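# Open a tuck-front mailer box and leave it upright

## Task

Get the box open so it sits upright on the table with its walls still standing, then release it and pull both grippers away; the result must hold on its own, since anything kept in place only by the robot at the end does not count.

## Robot and tools

Robot: two arms, left_arm and right_arm, each ending in a parallel gripper. The fingers point along the gripper's own +z axis and close along its y axis. The reported gripper position is the spot between the finger pads, roughly 1 cm behind the tips. Reference pages for the box (a tuck-front mailer) can be viewed with show_instructions, which takes no arguments and moves nothing.

Scene frame: origin on the table top midway between the arms, +z up, +x out over the table, and left_arm sits on the +y side. The arm names do not refer to sides of any image. Each result carries a state line, left_arm: ... | right_arm: ..., listing end_effector_position in metres and end_effector_quat_wxyz in this scene frame. Printed positions may be somewhat wrong, more so at long reach. "Hand target" lines show the pose each controller is currently steering toward. A "pose unreachable" line means a clearance check altered or blocked that arm's command. Joint positions end with the gripper gap in metres (it bottoms out at zero). grip_measured is the finger motor on a scale where +1 is fully open and -1 closed; pads meet near -0.94 and each millimetre of object width adds about 0.0208; each gripper may read off by up to about 0.02 consistently.

Command row: one flat list of 14 numbers, all in [-1, 1], covering both arms even if one stays still: dx, dy, dz, rx, ry, rz, opening for left_arm, then the same seven for right_arm. The first six are an offset, not a pose: a displacement of that gripper relative to its measured pose at the start of the action (or move), expressed in the gripper's own axes. Scale: 1.0 equals 0.6 m for dx, dy, dz, and 180 degrees for the rotation; rx, ry, rz form a single rotation vector. Opening is absolute, not an offset: +1 fully open (0.093 m), -1 closed. Intermediate values map to where grip_measured will read that number. To keep something gripped, keep sending the same closing number.

execute_actions(actions): a list of actions run one after another. Each action is a table of up to 15 rows, one row per 1/30 s step; if shorter, its final row is held for the remaining steps. Every row is an offset from the pose at the start of that action, not from the previous row. For the first action of a call, the start is the last pose reported in a result. An empty list simply returns state and images.

move(target, speed, blocking): target is one 14-number row as above, offsets taken from the pose in the most recent result showing one. Each gripper follows a straight line toward its target and both finish together, taking 0.5 to 10 s (cut off at 10 s). speed is the top path speed in m/s, 0.002 to 0.5, default 0.25; turning is capped at twice that value in rad/s. Paths ignore obstacles and the other arm; grippers lag, wander and can overshoot speed near full arm extension. Openings are applied as the move begins. The result adds a "move:" line: done, off_target, moving, held (a check stopped the last step) or fault, plus limits (paced = pose clipped; held = steps blocked, after which the arm may jump fast), and each gripper's distance to its target. With blocking=false you get a result after 0.5 s while motion continues; other moves and actions are refused until a result shows it ended, so use wait or stop.

wait(seconds): 0 to 10 s, arms keep their last command; returns early if a running move ends. stop(): brakes a running move (needs braking room; fingers continue). zoom_image(camera, region): enlarged crop of a camera's latest image, region [x0, y0, x1, y1] in pixels, at most 504 by 504. Cameras: cam_head_left, cam_head_right, cam_high, cam_low, cam_left_wrist, cam_right_wrist, each 672x504. finished_scene(scene): ends the scene with the given number after the last command is held; irreversible.

Controller behaviour: every step the commanded pose is clipped to within 70 mm and 16 degrees of the current measured pose, then reached by damped inverse kinematics, favouring position over orientation. Distant targets may need several actions; after an action the arm stops at its last clipped pose. Joint friction can leave the gripper up to about 31 mm short, so very small commands may not move it. Elbows never fully straighten. Joint ranges (rad): waist -2.618 to 3.054, shoulder 0 to 3.142, elbow 0 to 3.142, wrist pitch -1.571 to 1.571, wrist yaw -1.571 to 1.571, wrist roll -2.094 to 2.094. To keep an arm still, first send the offset back to where it should be, then zeros, with its desired opening.

Grip force: the further the sent number is below the object's width reading, the harder the squeeze, up to about 50 to 62 N per pad; thin parts under about 5 mm get less. Faster contact and targets set deeper past the contact push harder.

Avoid: knocking or pushing anything off the table (that fails the task), arms colliding or pressing on each other (can end the scene), drops, slips, slams and very hard pushes. Motor heat builds while holding loads: a MOTOR HOT warning appears at 75 °C, 90 °C halts that arm for 10 s, and 100 °C makes the arm go limp and fall; any FAULT line means a stop. Finish with the lid open, box upright and walls standing unsupported, grippers open and withdrawn.

Each tool is called after "Emit:" as a command line: name --argument value for each argument, lists and objects as JSON in quotes; but a table of rows of numbers goes row by row, as --pt "numbers of a row", without its own name.

## Session

Emit:
execute_actions --actions '[]'

Emit:
show_instructions

Scene clock: 0.00 s.
left_arm: end_effector_position=(+0.2130, +0.5824, +0.2671) grip_measured=+0.997 end_effector_quat_wxyz=(-0.221, +0.841, -0.391, +0.302) | right_arm: end_effector_position=(+0.2223, -0.0805, +0.3313) grip_measured=+0.995 end_effector_quat_wxyz=(+0.394, -0.061, +0.668, +0.629)
Joint positions: left_arm=[ 1.281  1.706  1.787 -1.195  0.639 -1.194  0.093] | right_arm=[ 0.434  0.746  0.557  0.306 -0.528  0.98   0.093]
Joint velocities: left_arm=[-0.007 -0.007 -0.007 -0.051 -0.007 -0.037 -0.001] | right_arm=[-0.007 -0.007 -0.012 -0.022 -0.037 -0.095 -0.002]
Motor temperatures (°C, as the motors report them): left_arm=[27 34 34 27 27 25] | right_arm=[27 42 36 31 27 26]
Hand target (left_arm): +0.213, +0.582, +0.267; -0.221, +0.841, -0.391, +0.302
Hand target (right_arm): +0.222, -0.081, +0.331; +0.394, -0.061, +0.668, +0.629

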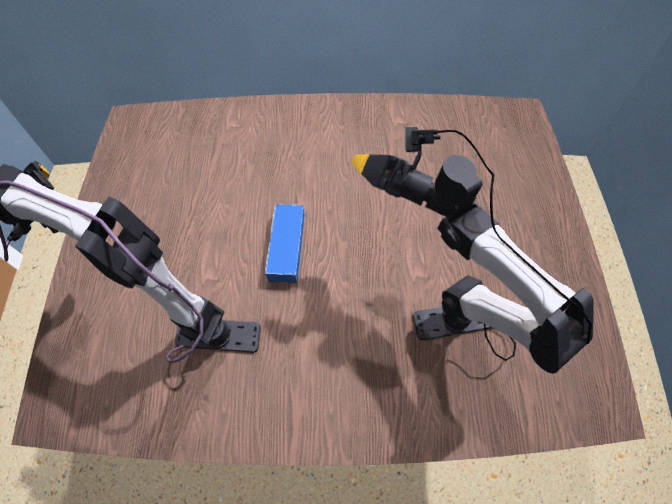

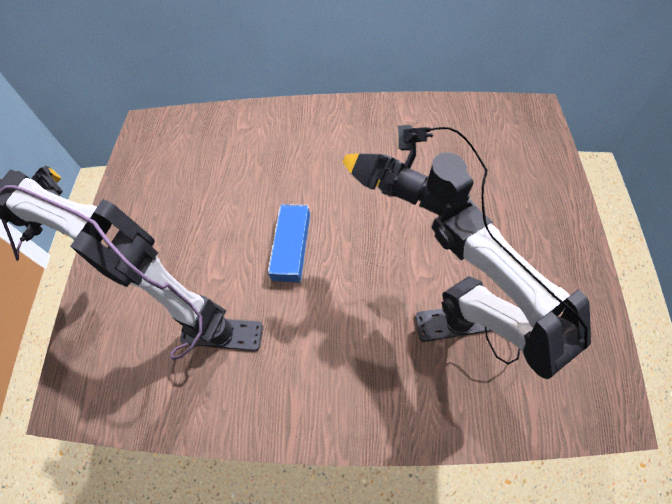

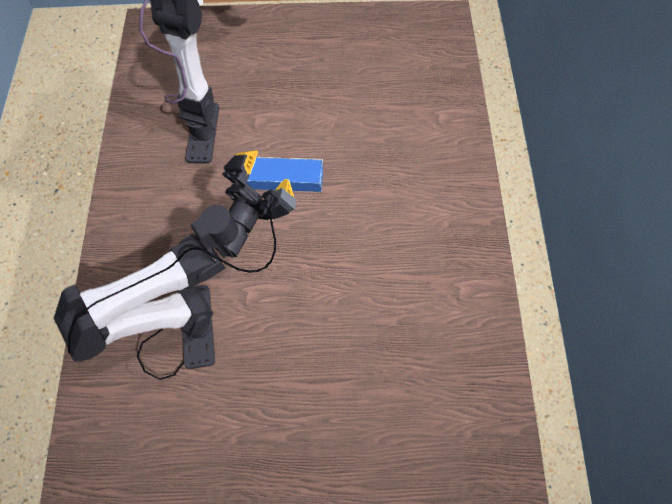

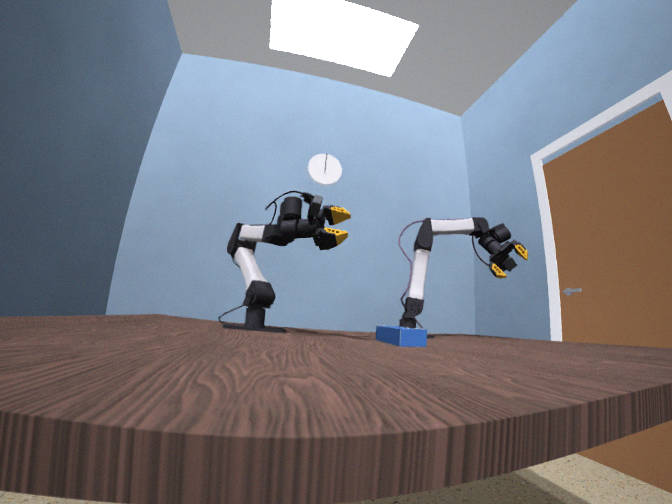

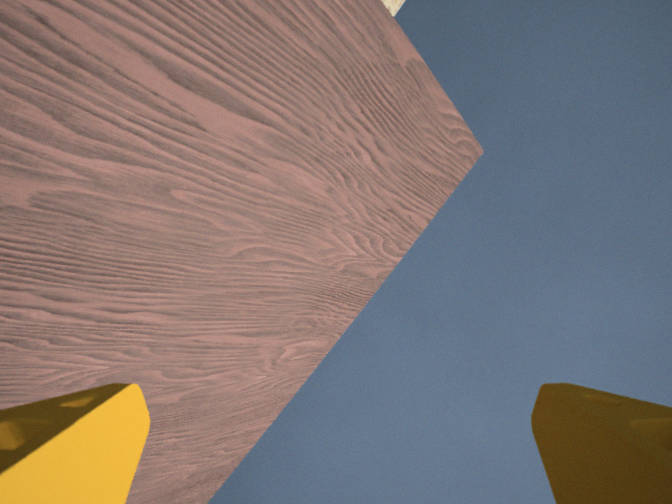

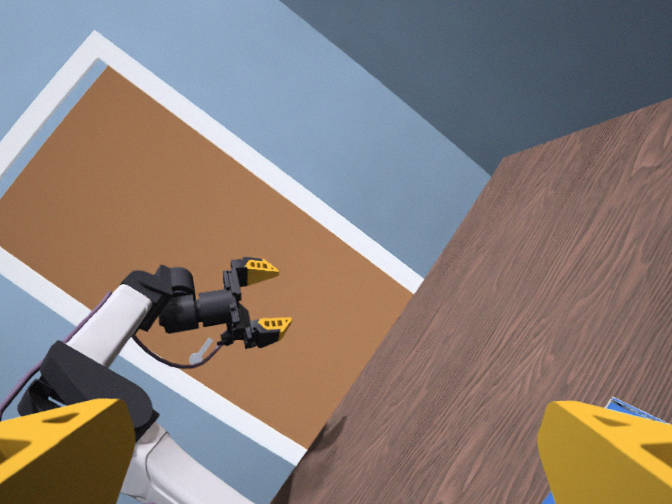

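Reference images for this scene: Tuck-front mailer box page 1, Tuck-front mailer box page 2.

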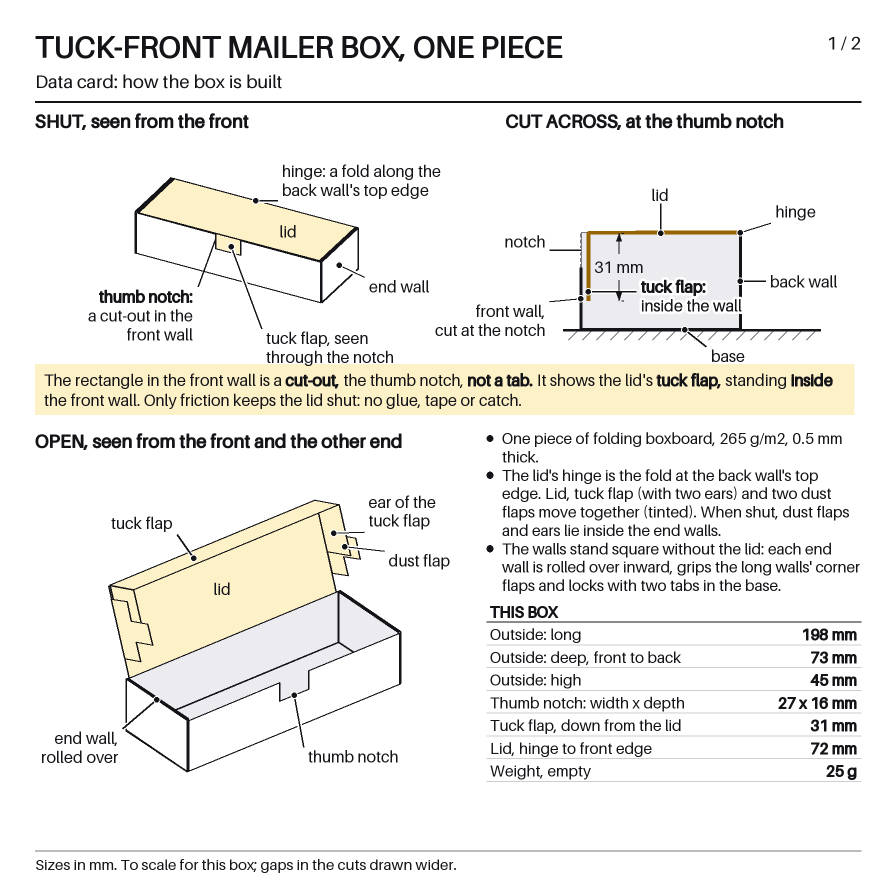

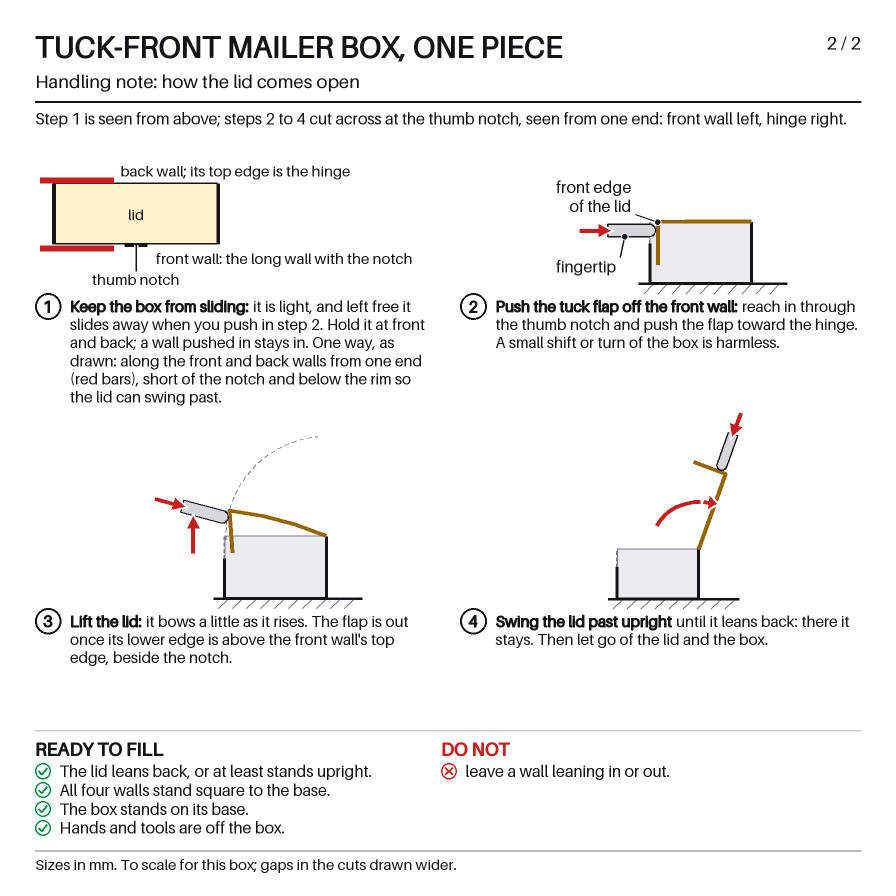

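Emit:
zoom_image --camera "cam_low" --region '[350,300,450,370]'

Emit:
zoom_image --camera "cam_head_left" --region '[230,190,350,290]'

Region (350, 300, 450, 370) of cam_low's 672x504 image, scaled by 5.040, with more detail than that image has; it fills the top 353 rows of this view, and the rest is white.

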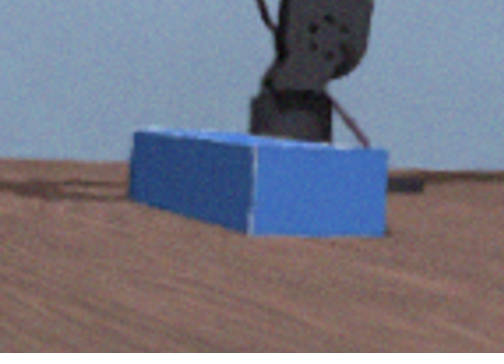

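Region (230, 190, 350, 290) of cam_head_left's 672x504 image, scaled by 4.200, with more detail than that image has.

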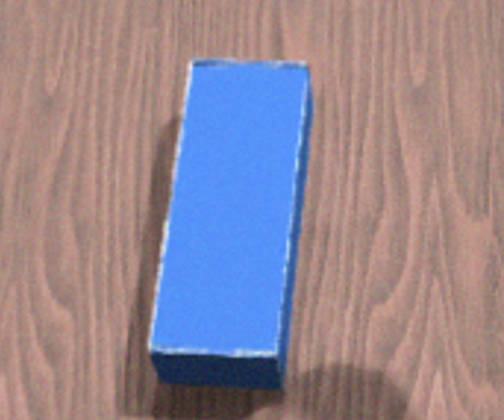

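Emit:
move --target '[0,0,0,0,0,0,1,0,0,0,0.451,0.283,0.044,1]'

Scene clock: 11.70 s.
left_arm: end_effector_position=(+0.2130, +0.5824, +0.2671) grip_measured=+0.997 end_effector_quat_wxyz=(-0.221, +0.841, -0.391, +0.302) | right_arm: end_effector_position=(+0.2239, -0.0815, +0.3250) grip_measured=+0.995 end_effector_quat_wxyz=(+0.159, +0.001, +0.971, +0.178)
Joint positions: left_arm=[ 1.281  1.706  1.787 -1.195  0.639 -1.194  0.093] | right_arm=[ 0.709  1.507  1.968 -1.55   0.002  0.846  0.093]
Joint velocities: left_arm=[ 0.012  0.017 -0.002  0.037 -0.022 -0.051  0.   ] | right_arm=[ 0.012 -0.002  0.002  0.066  0.022  0.022 -0.001]
Motor temperatures (°C, as the motors report them): left_arm=[27 35 35 29 27 25] | right_arm=[27 41 38 34 27 26]
Hand target (left_arm): +0.213, +0.582, +0.267; -0.221, +0.841, -0.391, +0.302
Hand target (right_arm): +0.224, -0.079, +0.331; +0.166, +0.003, +0.969, +0.181
Off the commanded pose (left_arm): 0.000 m, 0 deg.
Off the commanded pose (right_arm): 0.007 m, 28 deg; orientation clipped at the last step of the last action.
joint sent to its limit (right arm) — the command would take joint 4 (wrist pitch) past its lower limit, so that joint was sent only as far as its limit.
move: off_target (right_arm); limits=paced

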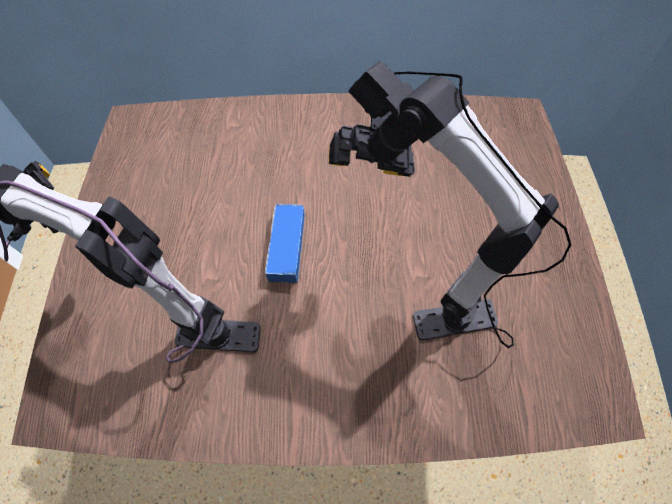

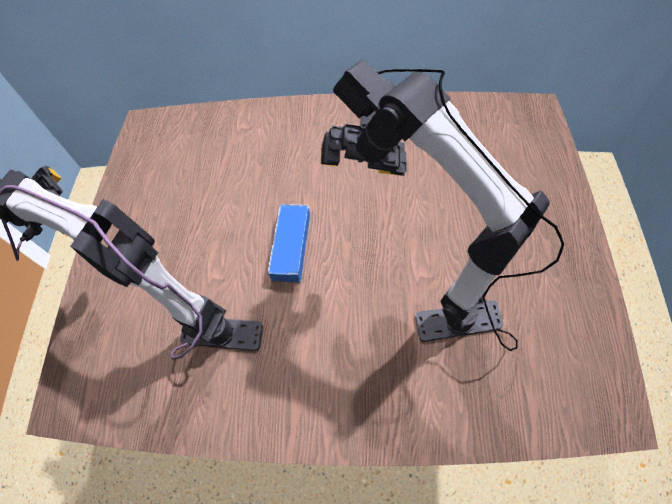

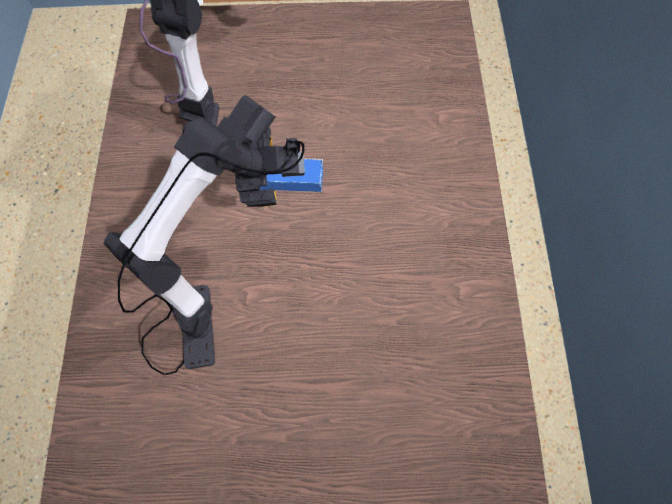

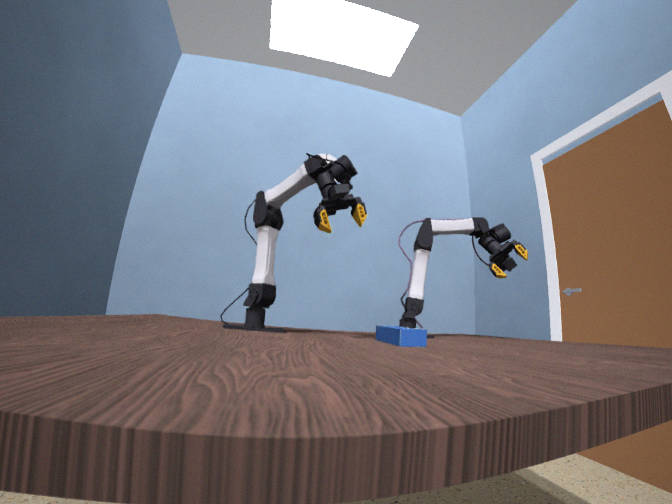

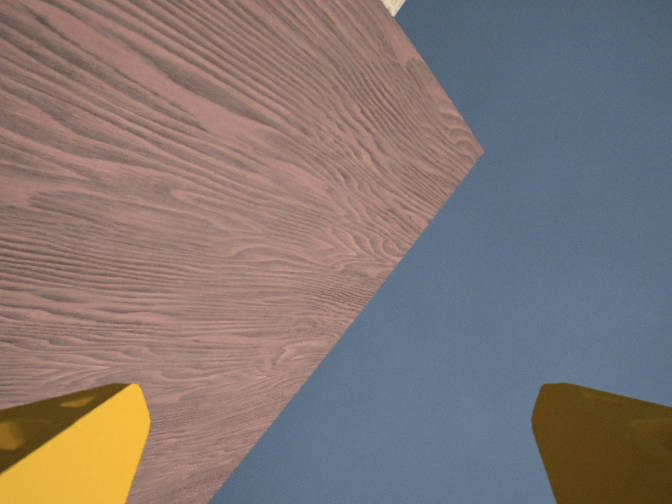

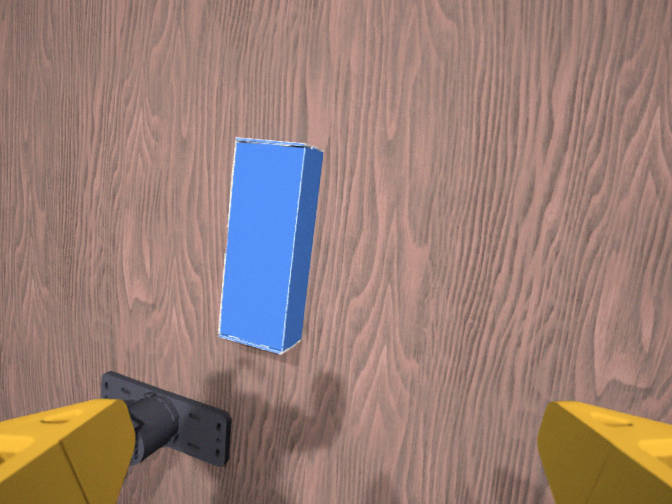

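Emit:
move --target '[0,0,0,0,0,0,1,0.171,0.154,0.424,0.114,0.102,0,1]'

Scene clock: 16.60 s.
left_arm: end_effector_position=(+0.2130, +0.5824, +0.2671) grip_measured=+0.997 end_effector_quat_wxyz=(-0.221, +0.841, -0.391, +0.302) | right_arm: end_effector_position=(+0.1965, +0.0942, +0.0907) grip_measured=+0.995 end_effector_quat_wxyz=(+0.001, -0.004, +1.000, -0.007)
Joint positions: left_arm=[ 1.281  1.706  1.787 -1.195  0.639 -1.194  0.093] | right_arm=[ 1.025  2.295  2.141 -1.43   0.008  1.154  0.093]
Joint velocities: left_arm=[-0.012  0.012  0.032 -0.037 -0.007  0.022  0.   ] | right_arm=[ 0.007 -0.002 -0.007 -0.066 -0.022 -0.007 -0.001]
Motor temperatures (°C, as the motors report them): left_arm=[27 36 35 29 27 25] | right_arm=[27 42 39 33 27 26]
Hand target (left_arm): +0.213, +0.582, +0.267; -0.221, +0.841, -0.391, +0.302
Hand target (right_arm): +0.195, +0.098, +0.098; +0.002, -0.001, +1.000, +0.001
Off the commanded pose (left_arm): 0.000 m, 0 deg.
Off the commanded pose (right_arm): 0.011 m, 1 deg.
move: off_target (right_arm)

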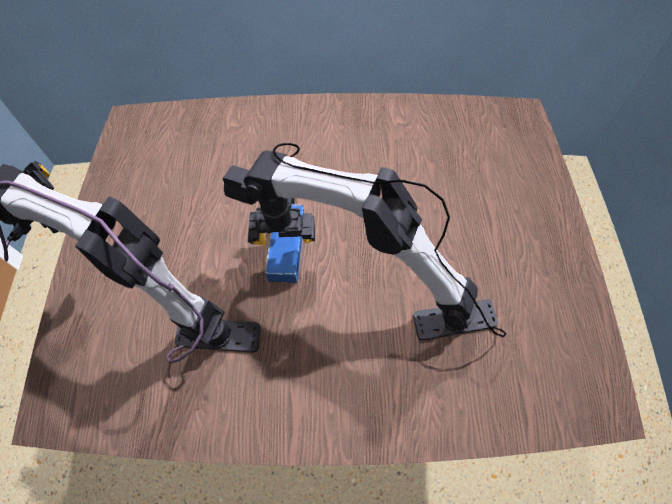

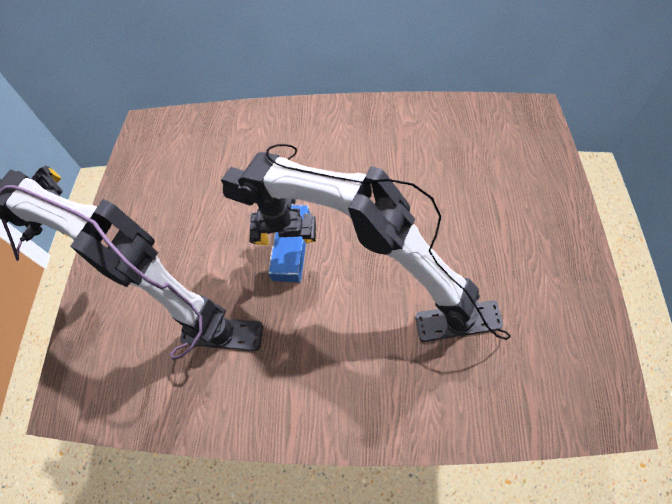

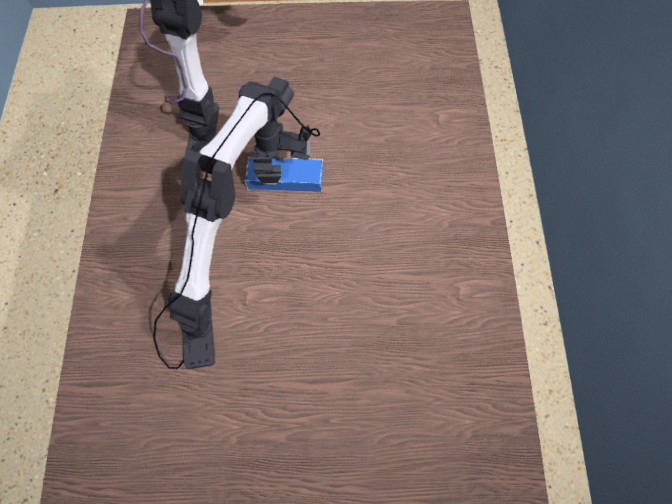

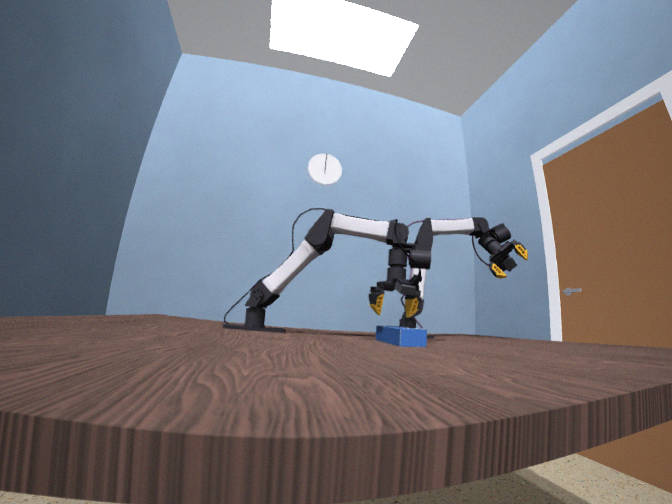

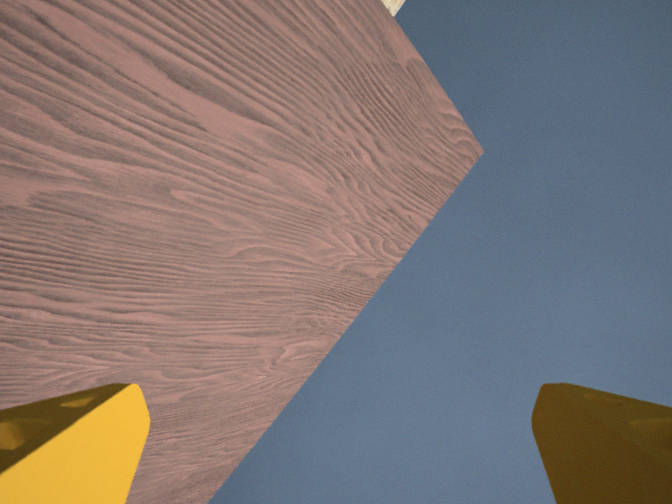

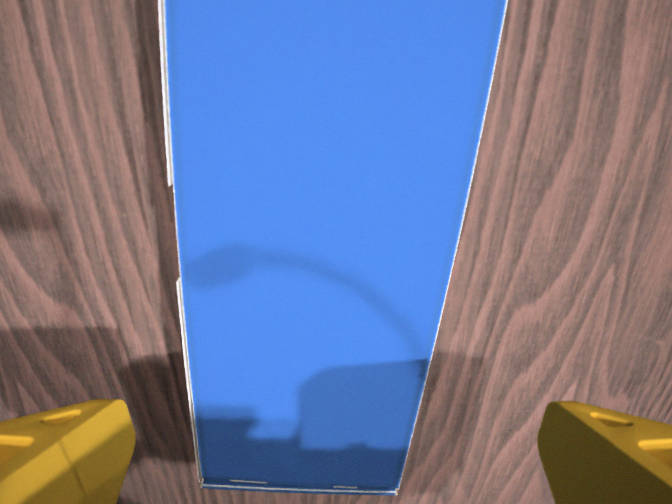

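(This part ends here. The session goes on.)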